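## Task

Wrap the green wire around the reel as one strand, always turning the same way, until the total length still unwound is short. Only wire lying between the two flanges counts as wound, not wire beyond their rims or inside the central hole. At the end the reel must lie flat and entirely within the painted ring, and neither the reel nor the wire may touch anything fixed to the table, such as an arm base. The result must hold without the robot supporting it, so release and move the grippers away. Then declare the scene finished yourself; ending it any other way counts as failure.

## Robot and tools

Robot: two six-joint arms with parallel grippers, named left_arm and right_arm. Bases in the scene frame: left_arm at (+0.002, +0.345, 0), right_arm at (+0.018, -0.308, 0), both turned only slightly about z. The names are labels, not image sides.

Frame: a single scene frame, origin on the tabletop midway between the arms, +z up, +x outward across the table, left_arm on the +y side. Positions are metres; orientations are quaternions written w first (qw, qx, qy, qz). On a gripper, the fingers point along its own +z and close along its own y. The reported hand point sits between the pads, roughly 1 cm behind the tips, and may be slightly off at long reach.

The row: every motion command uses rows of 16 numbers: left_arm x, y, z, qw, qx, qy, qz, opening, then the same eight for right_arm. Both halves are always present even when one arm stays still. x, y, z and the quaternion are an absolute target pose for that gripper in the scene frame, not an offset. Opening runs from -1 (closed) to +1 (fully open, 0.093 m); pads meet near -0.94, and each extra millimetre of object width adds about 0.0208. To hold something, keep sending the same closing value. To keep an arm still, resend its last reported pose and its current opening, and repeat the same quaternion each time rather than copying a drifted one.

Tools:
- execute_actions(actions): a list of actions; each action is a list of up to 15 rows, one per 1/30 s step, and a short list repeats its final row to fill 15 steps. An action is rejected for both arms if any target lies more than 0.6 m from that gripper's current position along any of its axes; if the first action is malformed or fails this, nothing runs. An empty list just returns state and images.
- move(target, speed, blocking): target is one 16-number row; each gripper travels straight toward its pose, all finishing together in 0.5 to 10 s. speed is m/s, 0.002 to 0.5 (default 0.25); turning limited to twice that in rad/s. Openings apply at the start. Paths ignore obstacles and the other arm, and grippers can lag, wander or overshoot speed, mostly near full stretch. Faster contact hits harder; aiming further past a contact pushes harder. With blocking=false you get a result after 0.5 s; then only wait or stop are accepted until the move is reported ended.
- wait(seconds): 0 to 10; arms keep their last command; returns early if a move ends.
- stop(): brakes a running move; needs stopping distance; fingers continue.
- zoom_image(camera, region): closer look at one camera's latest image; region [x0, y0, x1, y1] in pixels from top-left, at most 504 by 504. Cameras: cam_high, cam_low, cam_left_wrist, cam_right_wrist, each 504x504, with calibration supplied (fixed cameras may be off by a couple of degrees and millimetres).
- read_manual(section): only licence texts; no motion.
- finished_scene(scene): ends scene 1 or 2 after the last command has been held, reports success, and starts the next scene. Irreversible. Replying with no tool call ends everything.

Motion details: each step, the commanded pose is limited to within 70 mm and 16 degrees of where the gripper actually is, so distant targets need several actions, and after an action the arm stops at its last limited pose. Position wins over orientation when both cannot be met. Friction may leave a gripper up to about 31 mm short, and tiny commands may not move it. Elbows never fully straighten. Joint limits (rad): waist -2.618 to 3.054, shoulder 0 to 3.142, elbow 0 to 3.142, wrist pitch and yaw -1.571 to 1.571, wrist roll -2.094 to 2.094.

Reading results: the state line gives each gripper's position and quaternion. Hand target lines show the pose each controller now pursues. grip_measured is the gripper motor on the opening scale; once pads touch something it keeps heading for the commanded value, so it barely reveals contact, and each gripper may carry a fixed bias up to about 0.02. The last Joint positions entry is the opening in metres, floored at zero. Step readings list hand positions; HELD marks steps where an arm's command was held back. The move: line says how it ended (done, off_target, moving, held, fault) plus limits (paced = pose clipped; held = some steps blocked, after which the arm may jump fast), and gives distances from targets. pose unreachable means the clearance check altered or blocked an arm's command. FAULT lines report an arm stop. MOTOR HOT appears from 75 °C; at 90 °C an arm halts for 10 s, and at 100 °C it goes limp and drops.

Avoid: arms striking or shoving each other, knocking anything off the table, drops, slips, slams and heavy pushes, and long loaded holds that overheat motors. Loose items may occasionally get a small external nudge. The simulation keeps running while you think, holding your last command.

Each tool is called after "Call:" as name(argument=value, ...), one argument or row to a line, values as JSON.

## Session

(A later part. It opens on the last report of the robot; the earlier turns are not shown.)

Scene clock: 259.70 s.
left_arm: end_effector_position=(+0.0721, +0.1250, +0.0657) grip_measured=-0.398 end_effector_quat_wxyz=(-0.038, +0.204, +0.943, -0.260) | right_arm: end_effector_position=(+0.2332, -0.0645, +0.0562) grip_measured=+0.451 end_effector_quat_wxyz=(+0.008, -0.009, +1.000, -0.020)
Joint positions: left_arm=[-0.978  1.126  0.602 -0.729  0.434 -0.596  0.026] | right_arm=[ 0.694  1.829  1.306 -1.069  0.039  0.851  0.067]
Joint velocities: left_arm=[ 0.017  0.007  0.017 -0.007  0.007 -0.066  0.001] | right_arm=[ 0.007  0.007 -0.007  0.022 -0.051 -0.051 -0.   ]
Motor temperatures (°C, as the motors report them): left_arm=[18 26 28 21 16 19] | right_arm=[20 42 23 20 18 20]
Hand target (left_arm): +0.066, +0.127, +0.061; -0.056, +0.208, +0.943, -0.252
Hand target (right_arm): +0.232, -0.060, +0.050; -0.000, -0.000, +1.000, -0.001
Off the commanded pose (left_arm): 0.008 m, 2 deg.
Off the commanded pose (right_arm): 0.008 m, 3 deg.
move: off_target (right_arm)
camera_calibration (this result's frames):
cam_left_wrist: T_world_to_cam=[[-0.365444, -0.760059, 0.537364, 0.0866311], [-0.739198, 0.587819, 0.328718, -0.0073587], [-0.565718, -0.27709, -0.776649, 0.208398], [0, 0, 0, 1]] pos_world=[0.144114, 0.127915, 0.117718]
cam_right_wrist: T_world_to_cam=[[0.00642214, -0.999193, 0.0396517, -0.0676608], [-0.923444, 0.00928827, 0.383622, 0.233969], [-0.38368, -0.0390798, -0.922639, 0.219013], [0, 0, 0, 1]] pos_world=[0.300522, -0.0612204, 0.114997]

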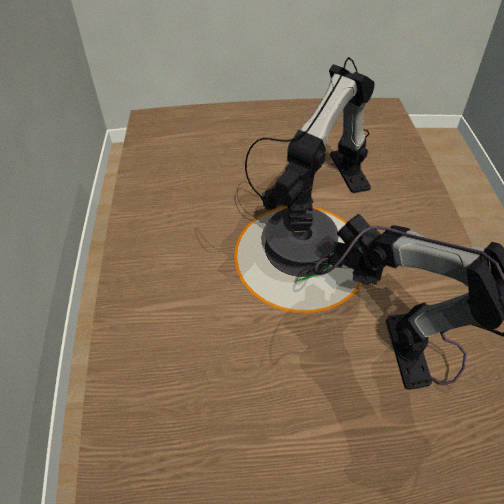

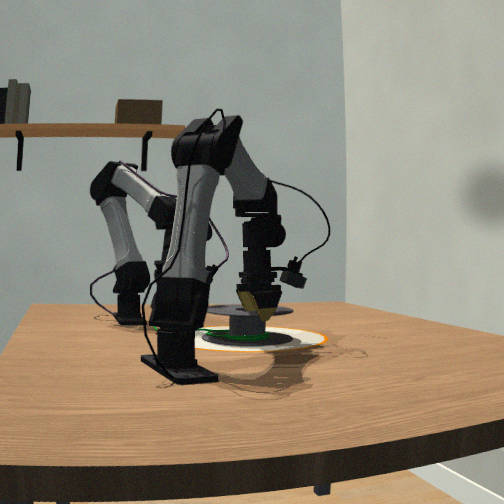

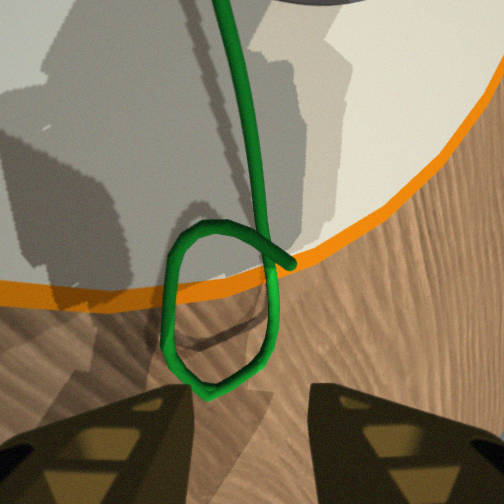

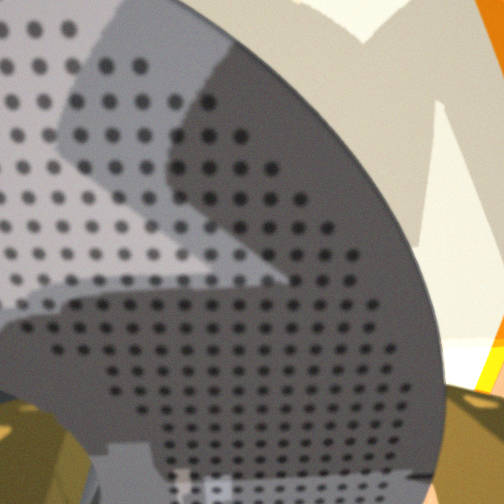

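Call:
move(
  target=[0.066,0.122,0.02,-0.056,0.209,0.943,-0.2527,-0.4,0.232,-0.06,0.05,0,0,1,0,0.3],
  speed=0.08,
)

Scene clock: 261.83 s.
left_arm: end_effector_position=(+0.0698, +0.1227, +0.0268) grip_measured=-0.398 end_effector_quat_wxyz=(-0.047, +0.208, +0.943, -0.254) | right_arm: end_effector_position=(+0.2332, -0.0645, +0.0562) grip_measured=+0.451 end_effector_quat_wxyz=(+0.008, -0.009, +1.000, -0.020)
Joint positions: left_arm=[-0.992  1.229  0.498 -0.541  0.435 -0.597  0.026] | right_arm=[ 0.694  1.829  1.306 -1.069  0.039  0.851  0.067]
Joint velocities: left_arm=[-0.007  0.002 -0.012 -0.007 -0.022  0.022 -0.001] | right_arm=[-0.007  0.002 -0.012 -0.022  0.007 -0.037 -0.   ]
Motor temperatures (°C, as the motors report them): left_arm=[18 26 28 21 16 19] | right_arm=[20 42 23 20 18 20]
Hand target (left_arm): +0.066, +0.123, +0.021; -0.056, +0.209, +0.943, -0.253
Hand target (right_arm): +0.232, -0.060, +0.050; -0.000, -0.000, +1.000, -0.001
Off the commanded pose (left_arm): 0.008 m, 1 deg.
Off the commanded pose (right_arm): 0.008 m, 3 deg.
move: off_target (right_arm)
camera_calibration (this result's frames):
cam_left_wrist: T_world_to_cam=[[-0.368982, -0.763008, 0.530727, 0.105759], [-0.72789, 0.592303, 0.345475, 0.00335036], [-0.577951, -0.258837, -0.773935, 0.174839], [0, 0, 0, 1]] pos_world=[0.14251, 0.123965, 0.0780271]
cam_right_wrist: T_world_to_cam=[[0.00642214, -0.999193, 0.0396517, -0.0676608], [-0.923444, 0.00928827, 0.383622, 0.233969], [-0.38368, -0.0390798, -0.922639, 0.219013], [0, 0, 0, 1]] pos_world=[0.300522, -0.0612204, 0.114997]

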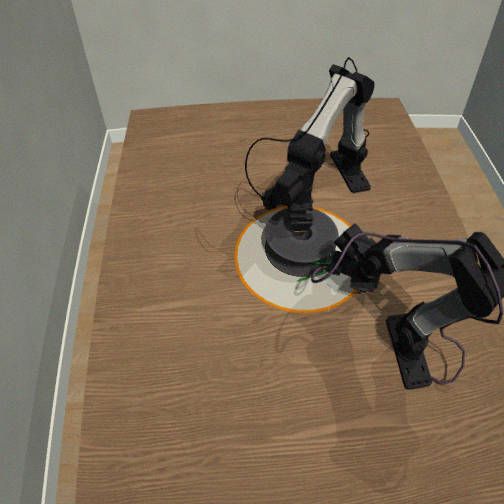

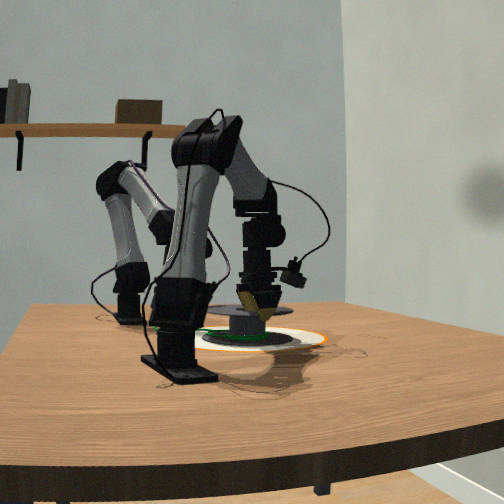

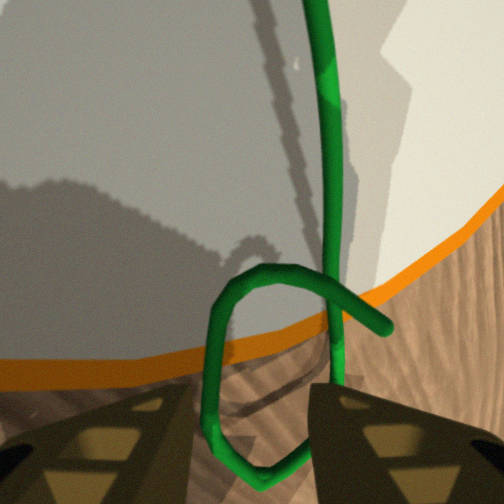

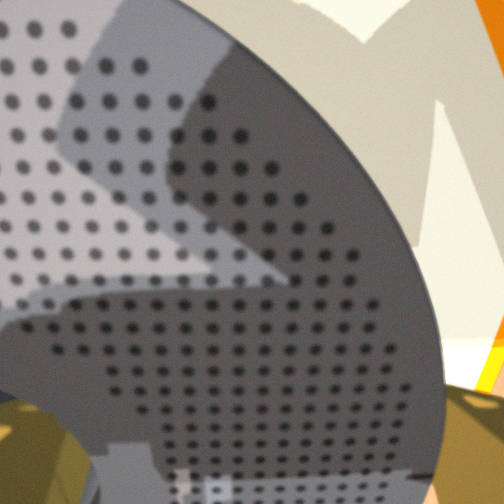

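Call:
move(
  target=[0.068,0.131,0.022,-0.056,0.209,0.943,-0.2527,-0.5,0.232,-0.06,0.05,0,0,1,0,0.3],
  speed=0.06,
)

Call:
move(
  target=[0.066,0.128,0.002,-0.056,0.209,0.943,-0.2527,-0.5,0.232,-0.06,0.05,0,0,1,0,0.3],
  speed=0.06,
)

Scene clock: 263.30 s.
left_arm: end_effector_position=(+0.0736, +0.1234, +0.0273) grip_measured=-0.498 end_effector_quat_wxyz=(-0.042, +0.212, +0.942, -0.258) | right_arm: end_effector_position=(+0.2332, -0.0645, +0.0562) grip_measured=+0.451 end_effector_quat_wxyz=(+0.008, -0.009, +1.000, -0.020)
Joint positions: left_arm=[-0.972  1.229  0.498 -0.539  0.441 -0.57   0.021] | right_arm=[ 0.694  1.829  1.306 -1.069  0.039  0.851  0.067]
Joint velocities: left_arm=[-0.022  0.002  0.012  0.022 -0.066 -0.022 -0.   ] | right_arm=[-0.002 -0.002 -0.007 -0.066  0.022 -0.007  0.   ]
Motor temperatures (°C, as the motors report them): left_arm=[18 26 28 21 16 19] | right_arm=[20 42 23 20 18 20]
Hand target (left_arm): +0.068, +0.131, +0.022; -0.056, +0.209, +0.943, -0.253
Hand target (right_arm): +0.232, -0.060, +0.050; -0.000, -0.000, +1.000, -0.001
Off the commanded pose (left_arm): 0.011 m, 2 deg.
Off the commanded pose (right_arm): 0.008 m, 3 deg.
move: off_target (left_arm, right_arm)
camera_calibration (this result's frames):
cam_left_wrist: T_world_to_cam=[[-0.377782, -0.755929, 0.534651, 0.107106], [-0.727786, 0.599404, 0.333231, 0.004983], [-0.572371, -0.263223, -0.776598, 0.177803], [0, 0, 0, 1]] pos_world=[0.145859, 0.124779, 0.0791571]
cam_right_wrist: T_world_to_cam=[[0.00642214, -0.999193, 0.0396517, -0.0676608], [-0.923444, 0.00928827, 0.383622, 0.233969], [-0.38368, -0.0390798, -0.922639, 0.219013], [0, 0, 0, 1]] pos_world=[0.300522, -0.0612204, 0.114997]

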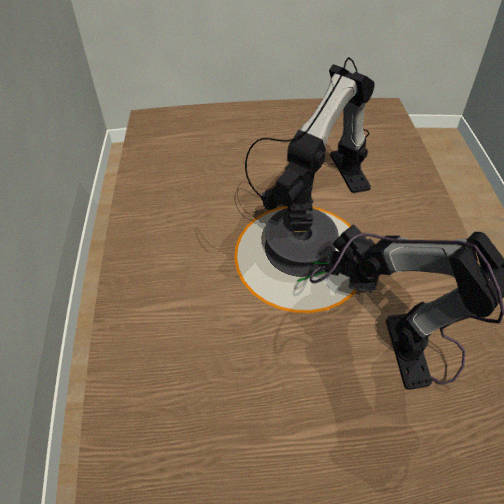

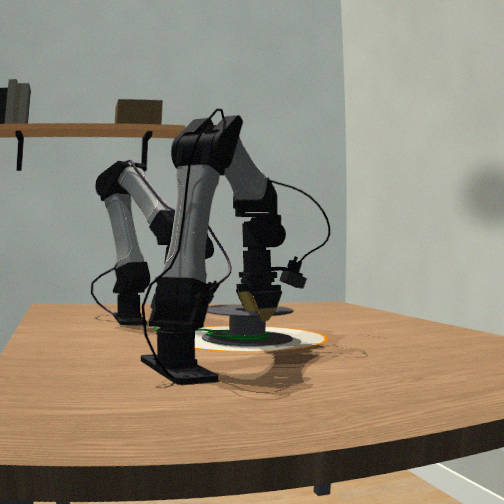

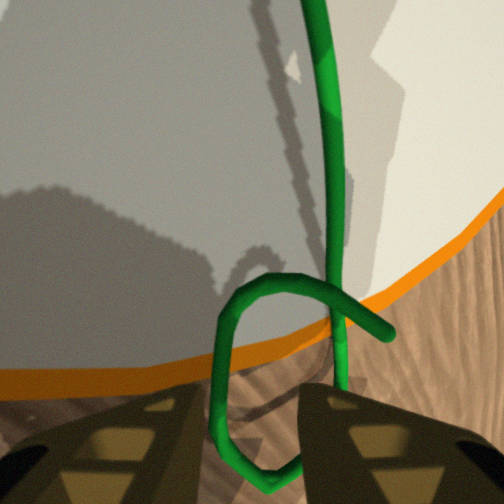

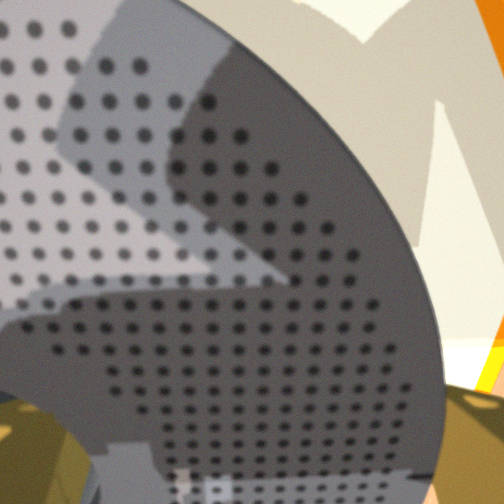

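Scene clock: 264.00 s.
left_arm: end_effector_position=(+0.0695, +0.1287, +0.0144) grip_measured=-0.498 end_effector_quat_wxyz=(-0.048, +0.208, +0.943, -0.253) | right_arm: end_effector_position=(+0.2332, -0.0645, +0.0562) grip_measured=+0.451 end_effector_quat_wxyz=(+0.008, -0.009, +1.000, -0.020)
Joint positions: left_arm=[-0.972  1.245  0.453 -0.492  0.442 -0.575  0.021] | right_arm=[ 0.694  1.829  1.306 -1.069  0.039  0.851  0.067]
Joint velocities: left_arm=[ 0.007 -0.007  0.002  0.022 -0.007 -0.051 -0.   ] | right_arm=[ 0.007 -0.002  0.012 -0.066 -0.007  0.022 -0.   ]
Motor temperatures (°C, as the motors report them): left_arm=[18 26 28 21 16 19] | right_arm=[20 42 23 20 18 20]
Hand target (left_arm): +0.066, +0.130, +0.003; -0.056, +0.209, +0.943, -0.252
Hand target (right_arm): +0.232, -0.060, +0.050; -0.000, -0.000, +1.000, -0.001
Off the commanded pose (left_arm): 0.013 m, 1 deg.
Off the commanded pose (right_arm): 0.008 m, 3 deg.
move: off_target (left_arm, right_arm)
camera_calibration (this result's frames):
cam_left_wrist: T_world_to_cam=[[-0.368946, -0.763346, 0.530265, 0.116821], [-0.725939, 0.592939, 0.348477, 0.00356764], [-0.580424, -0.256371, -0.772905, 0.166498], [0, 0, 0, 1]] pos_world=[0.14233, 0.129745, 0.0654974]
cam_right_wrist: T_world_to_cam=[[0.00642214, -0.999193, 0.0396517, -0.0676608], [-0.923444, 0.00928827, 0.383622, 0.233969], [-0.38368, -0.0390798, -0.922639, 0.219013], [0, 0, 0, 1]] pos_world=[0.300522, -0.0612204, 0.114997]

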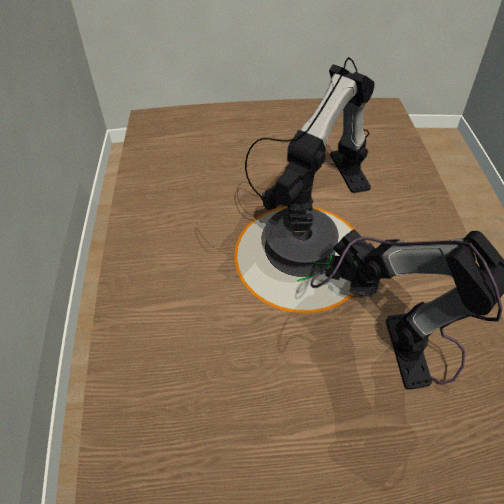

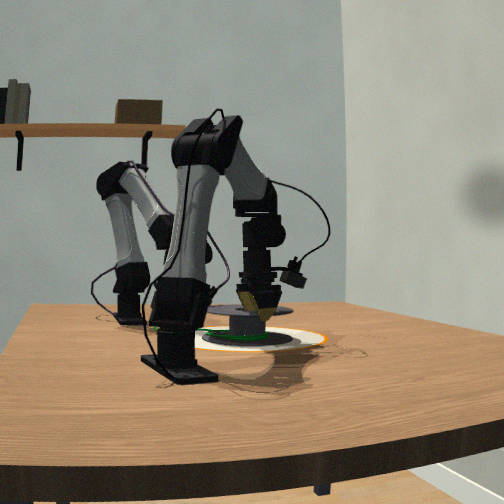

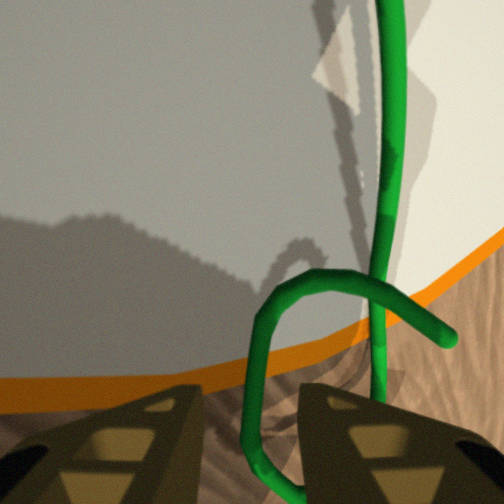

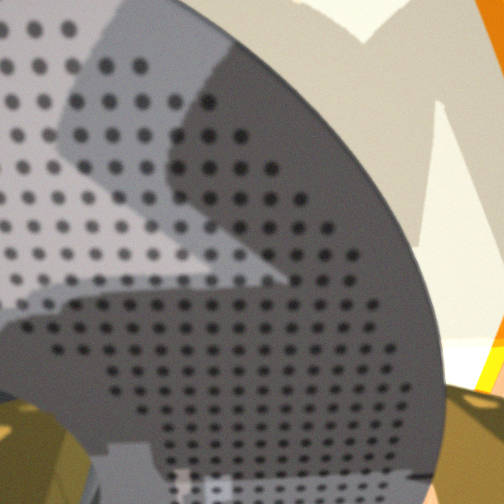

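Call:
move(
  target=[0.076,0.124,0.0,-0.056,0.209,0.943,-0.2527,-0.5,0.232,-0.06,0.05,0,0,1,0,0.3],
  speed=0.05,
)

Call:
move(
  target=[0.076,0.124,0.0,-0.056,0.209,0.943,-0.2527,-1,0.232,-0.06,0.05,0,0,1,0,0.3],
  speed=0.05,
)

Scene clock: 265.27 s.
left_arm: end_effector_position=(+0.0702, +0.1288, +0.0142) grip_measured=-0.499 end_effector_quat_wxyz=(-0.063, +0.202, +0.942, -0.259) | right_arm: end_effector_position=(+0.2332, -0.0645, +0.0562) grip_measured=+0.451 end_effector_quat_wxyz=(+0.008, -0.009, +1.000, -0.020)
Joint positions: left_arm=[-0.944  1.271  0.462 -0.5    0.478 -0.558  0.021] | right_arm=[ 0.694  1.829  1.306 -1.069  0.039  0.851  0.067]
Joint velocities: left_arm=[ 0.007 -0.007  0.012 -0.051  0.007 -0.066 -0.   ] | right_arm=[ 0.007  0.012  0.012  0.007  0.051 -0.022  0.   ]
Motor temperatures (°C, as the motors report them): left_arm=[18 26 28 21 16 19] | right_arm=[20 42 23 20 18 20]
Hand target (left_arm): +0.075, +0.126, +0.002; -0.056, +0.209, +0.943, -0.253
Hand target (right_arm): +0.232, -0.060, +0.050; -0.000, -0.000, +1.000, -0.001
Off the commanded pose (left_arm): 0.016 m, 1 deg.
Off the commanded pose (right_arm): 0.008 m, 3 deg.
move: off_target (left_arm, right_arm)
camera_calibration (this result's frames):
cam_left_wrist: T_world_to_cam=[[-0.347759, -0.761994, 0.546287, 0.115395], [-0.715861, 0.592064, 0.370139, 0.0032252], [-0.60548, -0.262346, -0.751377, 0.16895], [0, 0, 0, 1]] pos_world=[0.144734, 0.130344, 0.0627124]
cam_right_wrist: T_world_to_cam=[[0.00642214, -0.999193, 0.0396517, -0.0676608], [-0.923444, 0.00928827, 0.383622, 0.233969], [-0.38368, -0.0390798, -0.922639, 0.219013], [0, 0, 0, 1]] pos_world=[0.300522, -0.0612204, 0.114997]

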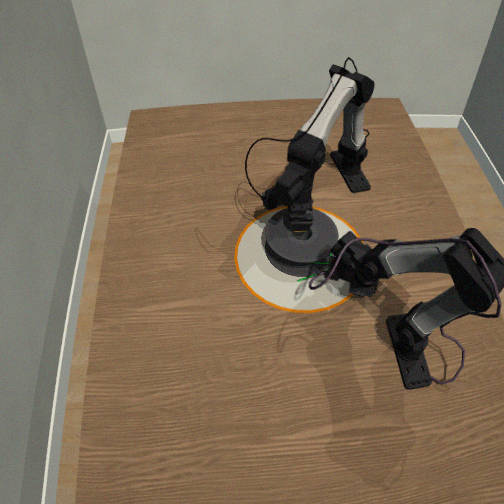

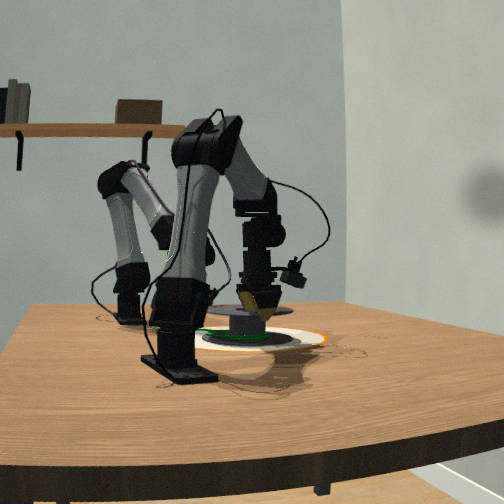

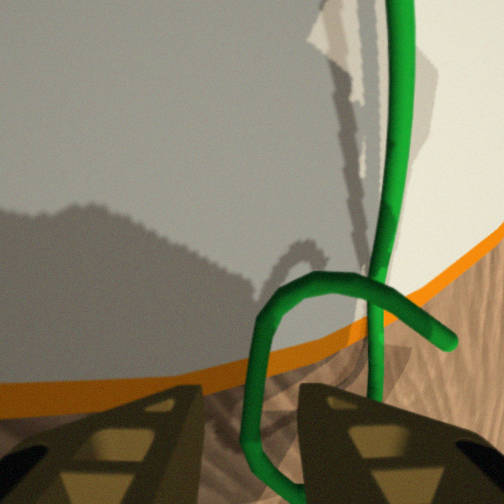

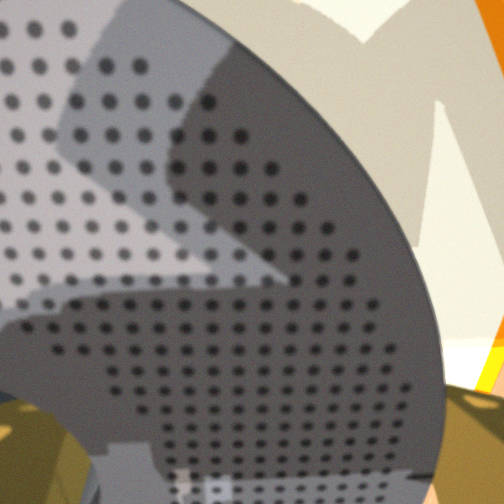

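Scene clock: 265.97 s.
left_arm: end_effector_position=(+0.0706, +0.1263, +0.0113) grip_measured=-0.994 end_effector_quat_wxyz=(-0.067, +0.205, +0.941, -0.261) | right_arm: end_effector_position=(+0.2332, -0.0645, +0.0562) grip_measured=+0.451 end_effector_quat_wxyz=(+0.008, -0.008, +1.000, -0.020)
Joint positions: left_arm=[-0.943  1.296  0.464 -0.479  0.486 -0.551  0.   ] | right_arm=[ 0.694  1.829  1.306 -1.069  0.039  0.851  0.067]
Joint velocities: left_arm=[-0.002  0.012 -0.012  0.037 -0.066 -0.081  0.   ] | right_arm=[-0.007 -0.002 -0.002 -0.037  0.037  0.037  0.   ]
Motor temperatures (°C, as the motors report them): left_arm=[18 26 28 21 16 19] | right_arm=[20 42 23 20 18 20]
Hand target (left_arm): +0.075, +0.125, +0.001; -0.056, +0.209, +0.943, -0.253
Hand target (right_arm): +0.232, -0.060, +0.050; -0.000, -0.000, +1.000, -0.001
Off the commanded pose (left_arm): 0.013 m, 2 deg.
Off the commanded pose (right_arm): 0.008 m, 3 deg.
move: off_target (left_arm, right_arm)
camera_calibration (this result's frames):
cam_left_wrist: T_world_to_cam=[[-0.350178, -0.757572, 0.550871, 0.114806], [-0.709361, 0.598551, 0.372215, 0.00471558], [-0.611704, -0.260425, -0.746992, 0.166536], [0, 0, 0, 1]] pos_world=[0.145419, 0.127522, 0.0594025]
cam_right_wrist: T_world_to_cam=[[0.00604072, -0.999196, 0.0396457, -0.0675717], [-0.923446, 0.00963784, 0.383607, 0.233993], [-0.383681, -0.0389279, -0.922645, 0.219023], [0, 0, 0, 1]] pos_world=[0.300523, -0.0612464, 0.114998]

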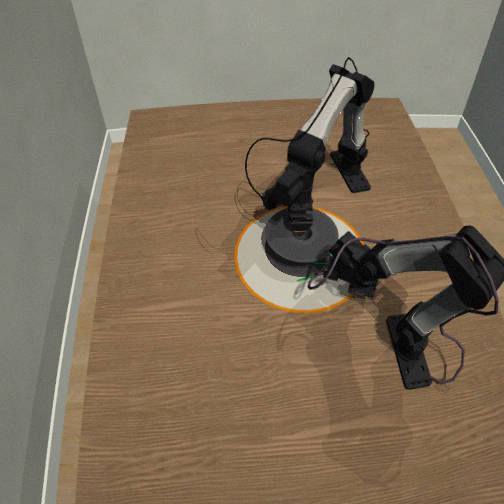

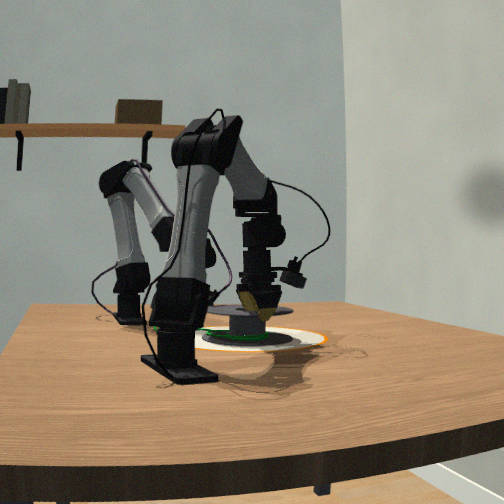

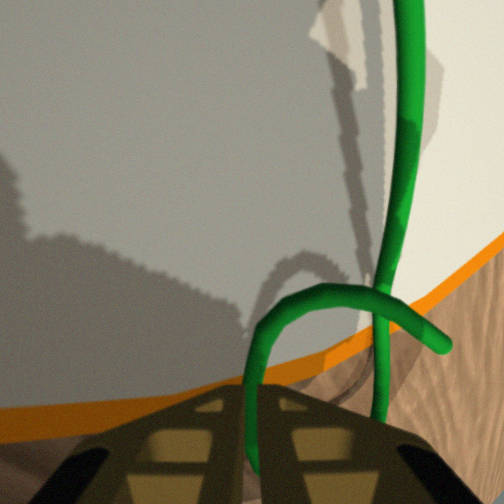

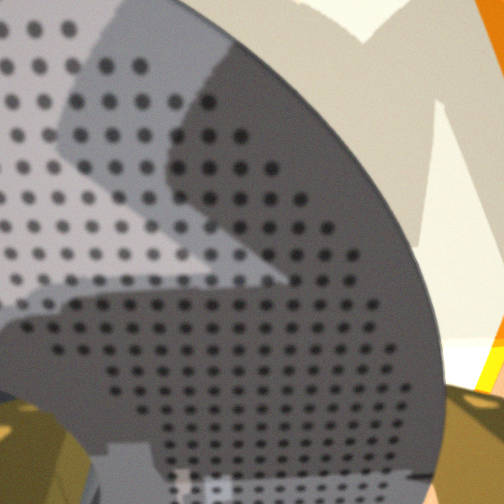

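Call:
move(
  target=[0.07,0.126,0.035,0,0.2164,0.9763,0,-1,0.232,-0.06,0.05,0,0,1,0,0.3],
  speed=0.1,
)

Call:
move(
  target=[0.06,0.135,0.035,0,-0.3746,0.9272,0,-1,0.232,-0.06,0.05,0,0,1,0,0.3],
  speed=0.3,
)

Scene clock: 283.83 s.
left_arm: end_effector_position=(+0.0702, +0.1273, +0.0347) grip_measured=-0.994 end_effector_quat_wxyz=(-0.001, +0.214, +0.977, -0.011) | right_arm: end_effector_position=(+0.2332, -0.0645, +0.0562) grip_measured=+0.451 end_effector_quat_wxyz=(+0.008, -0.008, +1.000, -0.020)
Joint positions: left_arm=[-1.286  1.461  0.818 -0.909  0.013 -0.828  0.   ] | right_arm=[ 0.694  1.829  1.306 -1.069  0.039  0.851  0.067]
Joint velocities: left_arm=[-0.027 -0.007 -0.002 -0.051 -0.066  0.007  0.   ] | right_arm=[-0.007 -0.002  0.007 -0.007 -0.007  0.022  0.001]
Motor temperatures (°C, as the motors report them): left_arm=[18 25 28 22 16 19] | right_arm=[20 42 23 20 18 20]
Hand target (left_arm): +0.071, +0.127, +0.035; +0.000, +0.215, +0.977, +0.001
Hand target (right_arm): +0.232, -0.060, +0.050; -0.000, -0.000, +1.000, -0.001
Off the commanded pose (left_arm): 0.001 m, 1 deg.
Off the commanded pose (right_arm): 0.008 m, 3 deg.
move: off_target (right_arm)
camera_calibration (this result's frames):
cam_left_wrist: T_world_to_cam=[[-0.425121, -0.903147, 0.0599794, 0.143286], [-0.80695, 0.408188, 0.426865, 0.0243186], [-0.410005, 0.133069, -0.902324, 0.125158], [0, 0, 0, 1]] pos_world=[0.131853, 0.102827, 0.0939579]
cam_right_wrist: T_world_to_cam=[[0.00604072, -0.999196, 0.0396457, -0.0675717], [-0.923446, 0.00963784, 0.383607, 0.233993], [-0.383681, -0.0389279, -0.922645, 0.219023], [0, 0, 0, 1]] pos_world=[0.300523, -0.0612464, 0.114998]

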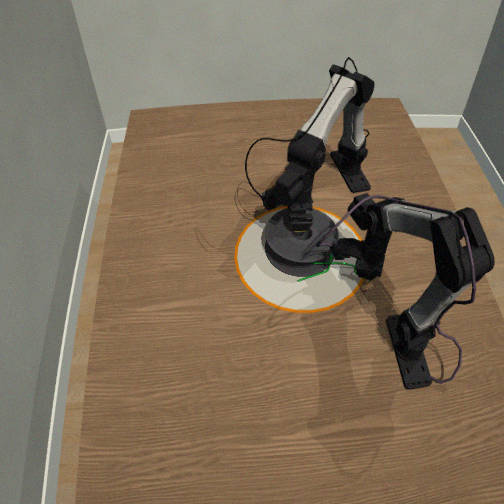

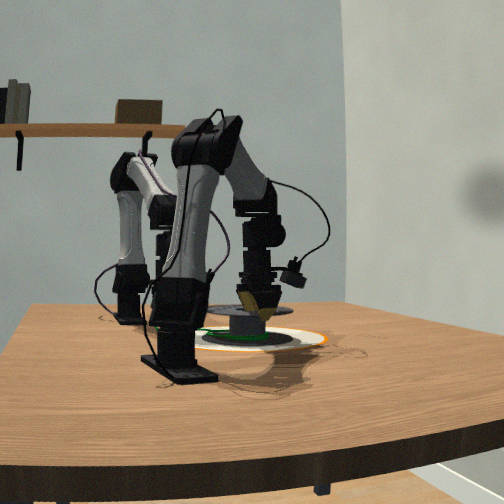

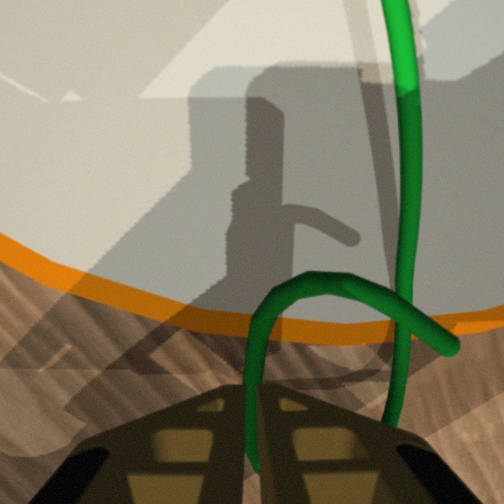

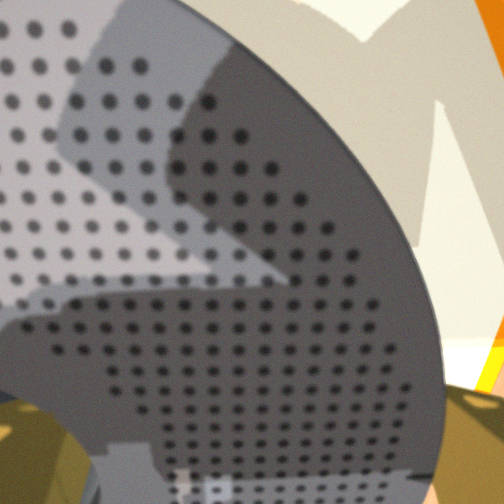

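Scene clock: 286.43 s.
left_arm: end_effector_position=(+0.0623, +0.1271, +0.0347) grip_measured=-0.994 end_effector_quat_wxyz=(-0.007, -0.374, +0.927, -0.005) | right_arm: end_effector_position=(+0.2332, -0.0645, +0.0562) grip_measured=+0.451 end_effector_quat_wxyz=(+0.008, -0.008, +1.000, -0.020)
Joint positions: left_arm=[-1.319  1.461  0.818 -0.917  0.013 -2.059  0.   ] | right_arm=[ 0.694  1.829  1.306 -1.069  0.039  0.852  0.067]
Joint velocities: left_arm=[ 0.017 -0.012 -0.007  0.022 -0.007 -0.022  0.   ] | right_arm=[-0.007  0.002  0.007 -0.022  0.007 -0.007 -0.   ]
Motor temperatures (°C, as the motors report them): left_arm=[18 25 28 21 16 19] | right_arm=[20 42 23 20 18 20]
Hand target (left_arm): +0.060, +0.135, +0.035; +0.000, -0.374, +0.927, +0.000
Hand target (right_arm): +0.232, -0.060, +0.050; -0.000, -0.000, +1.000, -0.001
Off the commanded pose (left_arm): 0.008 m, 1 deg.
Off the commanded pose (right_arm): 0.008 m, 3 deg.
move: off_target (right_arm)
camera_calibration (this result's frames):
cam_left_wrist: T_world_to_cam=[[0.687443, -0.725075, 0.041091, 0.0484576], [-0.662263, -0.602661, 0.445205, 0.136833], [-0.298043, -0.333266, -0.894485, 0.173926], [0, 0, 0, 1]] pos_world=[0.109145, 0.175563, 0.0926645]
cam_right_wrist: T_world_to_cam=[[0.00527788, -0.9992, 0.0396335, -0.0673934], [-0.92345, 0.010337, 0.383579, 0.234041], [-0.383682, -0.0386241, -0.922657, 0.219043], [0, 0, 0, 1]] pos_world=[0.300523, -0.0612985, 0.115]

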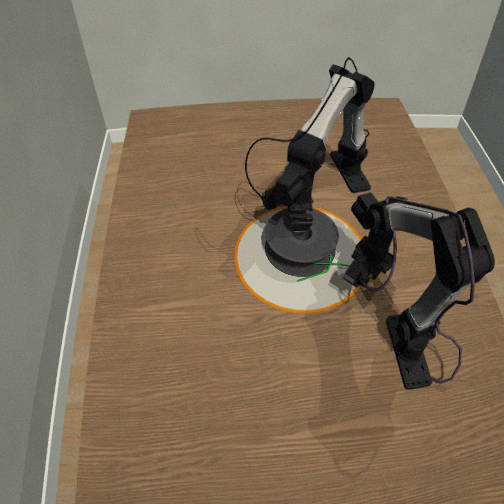

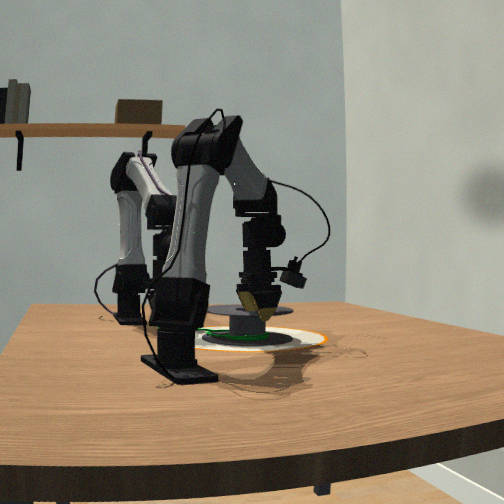

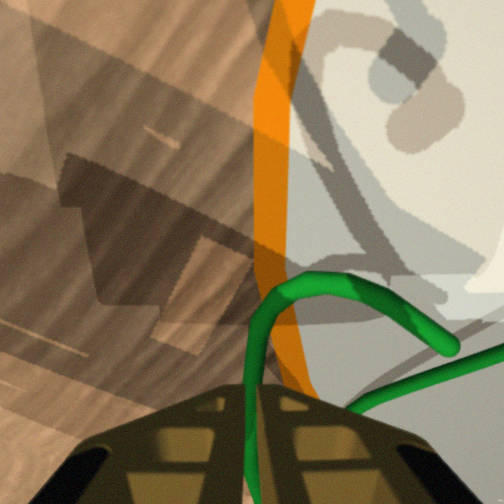

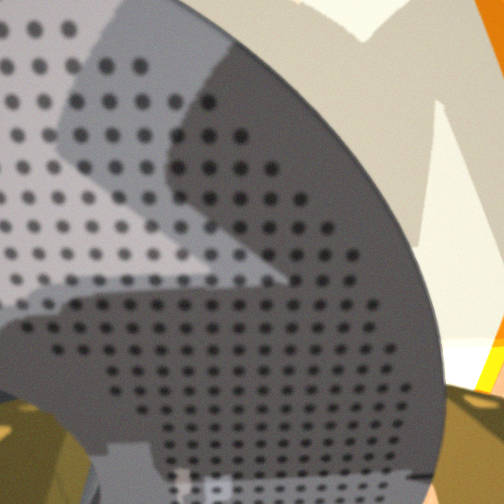

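Call:
move(
  target=[0.06,0.13,0.006,0,-0.3746,0.9272,0,-1,0.232,-0.06,0.05,0,0,1,0,0.3],
  speed=0.1,
)

Call:
move(
  target=[0.06,0.13,0.008,0,-0.3746,0.9272,0,-0.3,0.232,-0.06,0.05,0,0,1,0,0.3],
  speed=0.1,
)

Call:
move(
  target=[0.05,0.125,0.08,0,0.2588,0.9659,0,-0.3,0.232,-0.06,0.05,0,0,1,0,0.3],
  speed=0.25,
)

Scene clock: 287.77 s.
left_arm: end_effector_position=(+0.0592, +0.1323, +0.0138) grip_measured=-0.994 end_effector_quat_wxyz=(-0.006, -0.376, +0.927, +0.002) | right_arm: end_effector_position=(+0.2333, -0.0646, +0.0563) grip_measured=+0.451 end_effector_quat_wxyz=(+0.008, -0.008, +1.000, -0.021)
Joint positions: left_arm=[-1.327  1.491  0.753 -0.836  0.012 -2.07   0.   ] | right_arm=[ 0.694  1.829  1.306 -1.069  0.039  0.852  0.067]
Joint velocities: left_arm=[ 0.012  0.002 -0.002  0.081  0.022 -0.007  0.   ] | right_arm=[-0.002  0.002 -0.017  0.022 -0.007  0.007  0.001]
Motor temperatures (°C, as the motors report them): left_arm=[18 25 27 21 16 19] | right_arm=[20 42 23 20 18 20]
Hand target (left_arm): +0.060, +0.130, +0.007; -0.000, -0.375, +0.927, +0.000
Hand target (right_arm): +0.232, -0.060, +0.050; -0.000, -0.000, +1.000, -0.001
Off the commanded pose (left_arm): 0.008 m, 1 deg.
Off the commanded pose (right_arm): 0.008 m, 3 deg.
move: off_target (right_arm)
camera_calibration (this result's frames):
cam_left_wrist: T_world_to_cam=[[0.68949, -0.723721, 0.0288393, 0.0550777], [-0.659242, -0.610573, 0.438864, 0.148135], [-0.300006, -0.321604, -0.898091, 0.154739], [0, 0, 0, 1]] pos_world=[0.106103, 0.180072, 0.0723699]
cam_right_wrist: T_world_to_cam=[[0.00527419, -0.99919, 0.0398815, -0.0674477], [-0.923562, 0.0104243, 0.383308, 0.234132], [-0.383413, -0.0388547, -0.922759, 0.218991], [0, 0, 0, 1]] pos_world=[0.300555, -0.0613249, 0.115021]

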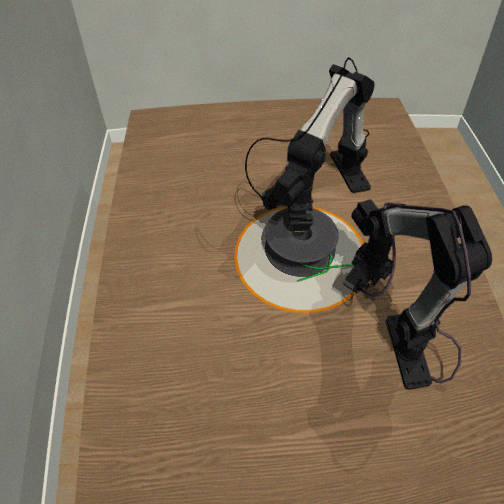

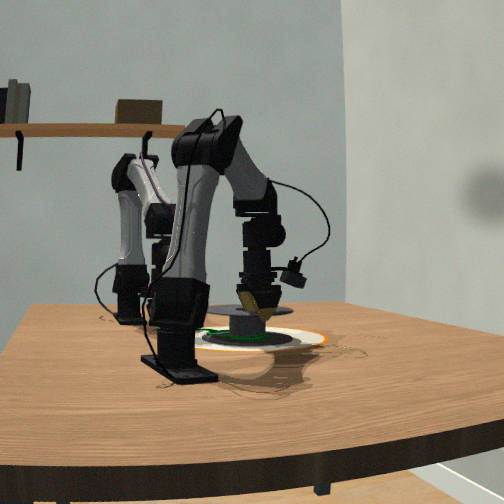

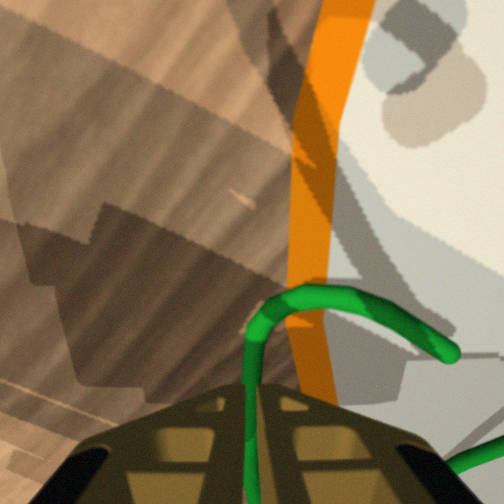

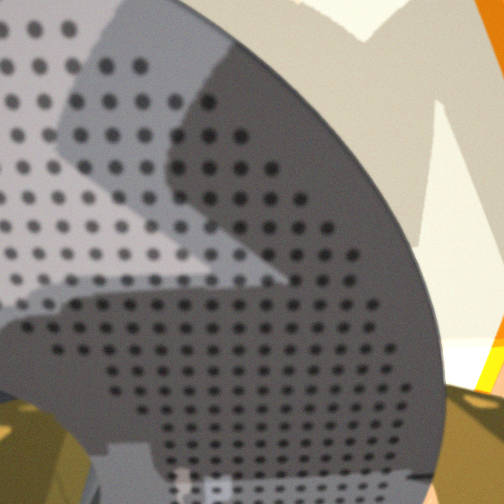

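Scene clock: 288.47 s.
left_arm: end_effector_position=(+0.0599, +0.1298, +0.0138) grip_measured=-0.302 end_effector_quat_wxyz=(-0.006, -0.376, +0.927, -0.003) | right_arm: end_effector_position=(+0.2333, -0.0646, +0.0563) grip_measured=+0.451 end_effector_quat_wxyz=(+0.008, -0.008, +1.000, -0.021)
Joint positions: left_arm=[-1.327  1.491  0.753 -0.826  0.012 -2.071  0.031] | right_arm=[ 0.694  1.829  1.306 -1.069  0.039  0.852  0.067]
Joint velocities: left_arm=[-0.022  0.002  0.022 -0.022  0.022  0.007 -0.001] | right_arm=[ 0.002  0.007  0.022  0.007 -0.022 -0.007 -0.   ]
Motor temperatures (°C, as the motors report them): left_arm=[18 25 27 21 16 19] | right_arm=[20 42 23 20 18 20]
Hand target (left_arm): +0.060, +0.130, +0.008; -0.000, -0.375, +0.927, +0.000
Hand target (right_arm): +0.232, -0.060, +0.050; -0.000, -0.000, +1.000, -0.001
Off the commanded pose (left_arm): 0.006 m, 1 deg.
Off the commanded pose (right_arm): 0.008 m, 3 deg.
move: off_target (right_arm)
camera_calibration (this result's frames):
cam_left_wrist: T_world_to_cam=[[0.690226, -0.7226, 0.0379055, 0.0525608], [-0.659759, -0.606957, 0.443082, 0.146608], [-0.297165, -0.330835, -0.895679, 0.155164], [0, 0, 0, 1]] pos_world=[0.106556, 0.178299, 0.0720259]
cam_right_wrist: T_world_to_cam=[[0.00527419, -0.99919, 0.0398815, -0.0674477], [-0.923562, 0.0104243, 0.383308, 0.234132], [-0.383413, -0.0388547, -0.922759, 0.218991], [0, 0, 0, 1]] pos_world=[0.300555, -0.0613249, 0.115021]

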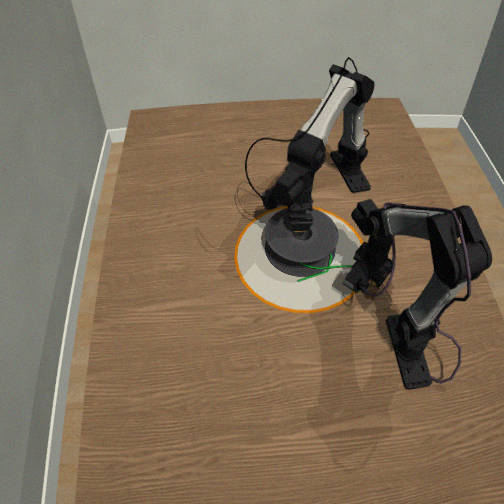

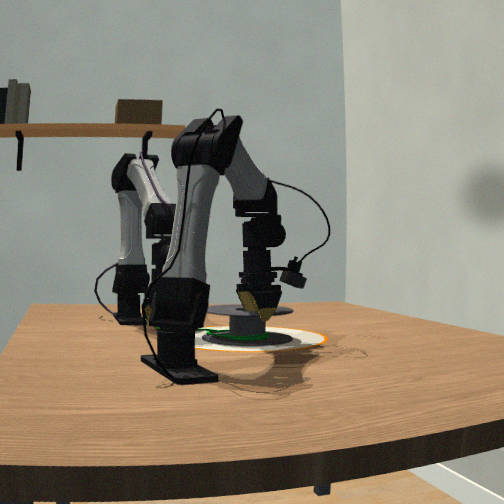

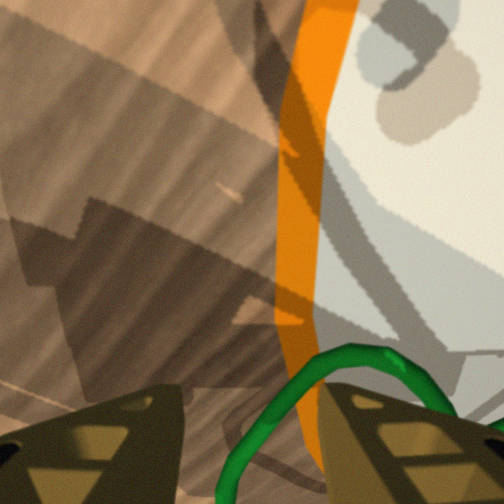

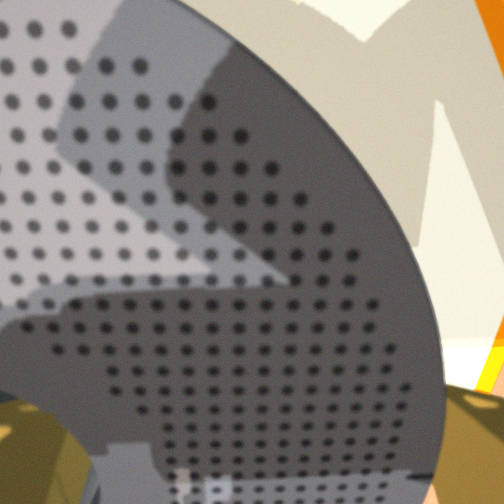

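Scene clock: 291.63 s.
left_arm: end_effector_position=(+0.0495, +0.1278, +0.0695) grip_measured=-0.302 end_effector_quat_wxyz=(-0.011, +0.251, +0.968, +0.010) | right_arm: end_effector_position=(+0.2333, -0.0646, +0.0563) grip_measured=+0.451 end_effector_quat_wxyz=(+0.008, -0.008, +1.000, -0.021)
Joint positions: left_arm=[-1.376  1.436  0.942 -1.105  0.01  -0.84   0.031] | right_arm=[ 0.694  1.829  1.306 -1.069  0.039  0.852  0.067]
Joint velocities: left_arm=[ 0.002 -0.007  0.002  0.022 -0.022  0.051 -0.001] | right_arm=[-0.007  0.012 -0.007  0.051  0.022  0.037  0.001]
Motor temperatures (°C, as the motors report them): left_arm=[18 25 28 21 16 19] | right_arm=[20 42 23 20 18 20]
Hand target (left_arm): +0.050, +0.125, +0.079; -0.000, +0.259, +0.966, +0.000
Hand target (right_arm): +0.232, -0.060, +0.050; -0.000, -0.000, +1.000, -0.001
Off the commanded pose (left_arm): 0.011 m, 2 deg.
Off the commanded pose (right_arm): 0.008 m, 3 deg.
move: off_target (left_arm, right_arm)
camera_calibration (this result's frames):
cam_left_wrist: T_world_to_cam=[[-0.493702, -0.869304, 0.0238427, 0.134475], [-0.769081, 0.449252, 0.454629, -0.0165551], [-0.405922, 0.206114, -0.890362, 0.137627], [0, 0, 0, 1]] pos_world=[0.109524, 0.0959703, 0.126858]
cam_right_wrist: T_world_to_cam=[[0.00527419, -0.99919, 0.0398815, -0.0674477], [-0.923562, 0.0104243, 0.383308, 0.234132], [-0.383413, -0.0388547, -0.922759, 0.218991], [0, 0, 0, 1]] pos_world=[0.300555, -0.0613249, 0.115021]

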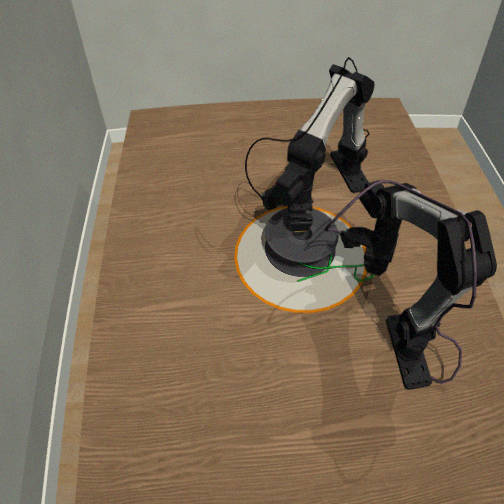

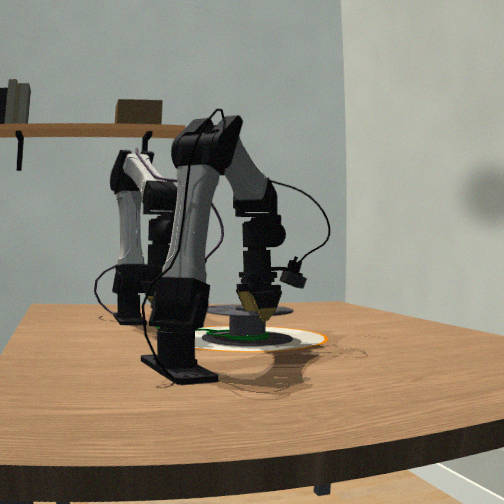

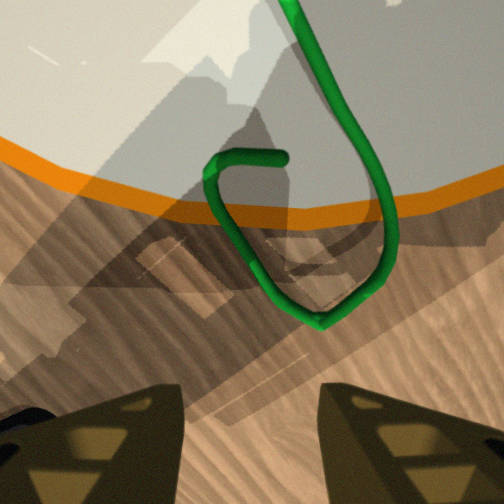

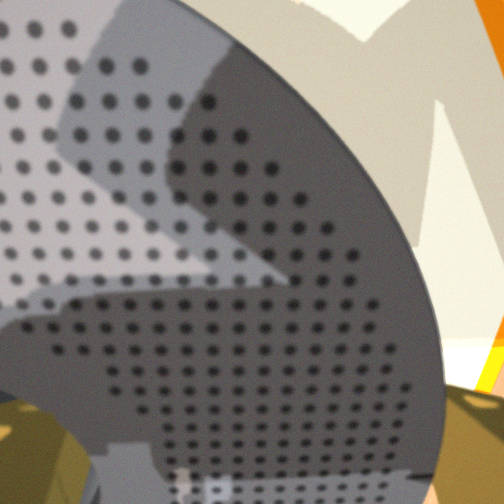

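Call:
move(
  target=[0.029,0.12,0.045,0,0.9914,0.1305,0,-0.45,0.232,-0.06,0.05,0,0,1,0,0.3],
  speed=0.3,
)

Scene clock: 298.30 s.
left_arm: end_effector_position=(+0.0302, +0.1194, +0.0527) grip_measured=-0.448 end_effector_quat_wxyz=(+0.007, +0.990, +0.138, -0.003) | right_arm: end_effector_position=(+0.2333, -0.0646, +0.0563) grip_measured=+0.451 end_effector_quat_wxyz=(+0.008, -0.008, +1.000, -0.021)
Joint positions: left_arm=[-1.471  1.436  0.873 -0.995  0.005  1.421  0.024] | right_arm=[ 0.694  1.829  1.306 -1.069  0.039  0.852  0.067]
Joint velocities: left_arm=[-0.002 -0.002  0.002  0.066 -0.022  0.066 -0.001] | right_arm=[-0.002  0.017  0.017 -0.022 -0.037 -0.037 -0.001]
Motor temperatures (°C, as the motors report them): left_arm=[18 25 28 21 16 19] | right_arm=[20 42 23 20 18 20]
Hand target (left_arm): +0.029, +0.121, +0.045; -0.001, +0.991, +0.130, -0.000
Hand target (right_arm): +0.232, -0.060, +0.050; -0.000, -0.000, +1.000, -0.001
Off the commanded pose (left_arm): 0.008 m, 1 deg.
Off the commanded pose (right_arm): 0.008 m, 3 deg.
move: off_target (right_arm)
camera_calibration (this result's frames):
cam_left_wrist: T_world_to_cam=[[-0.264253, 0.964131, 0.0249484, -0.107904], [0.875841, 0.229062, 0.424774, -0.0418085], [0.403823, 0.134099, -0.904955, 0.101503], [0, 0, 0, 1]] pos_world=[-0.0328857, 0.0999988, 0.112307]
cam_right_wrist: T_world_to_cam=[[0.00527419, -0.99919, 0.0398815, -0.0674477], [-0.923562, 0.0104243, 0.383308, 0.234132], [-0.383413, -0.0388547, -0.922759, 0.218991], [0, 0, 0, 1]] pos_world=[0.300555, -0.0613249, 0.115021]

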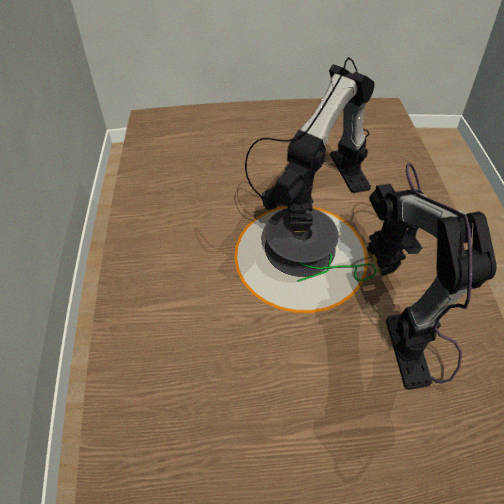

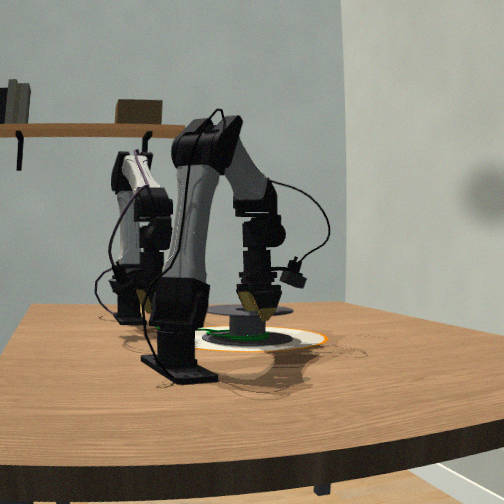

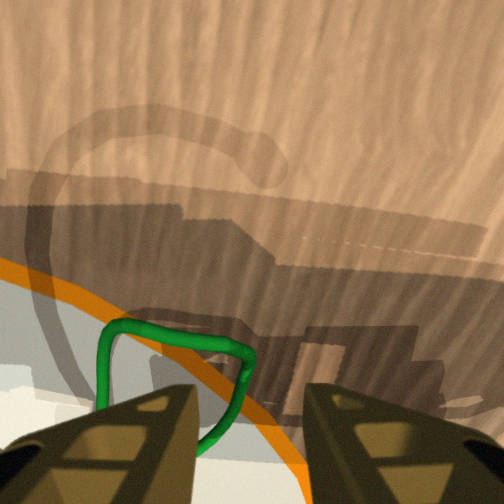

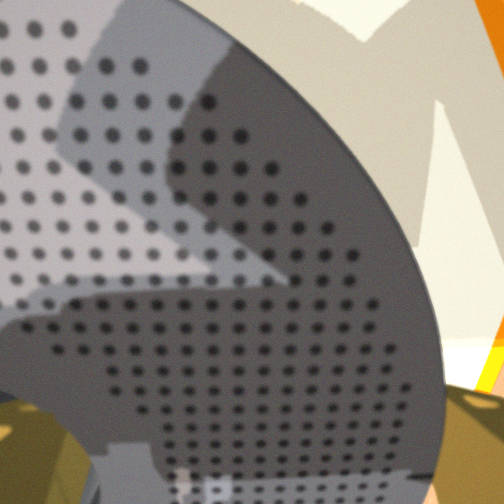

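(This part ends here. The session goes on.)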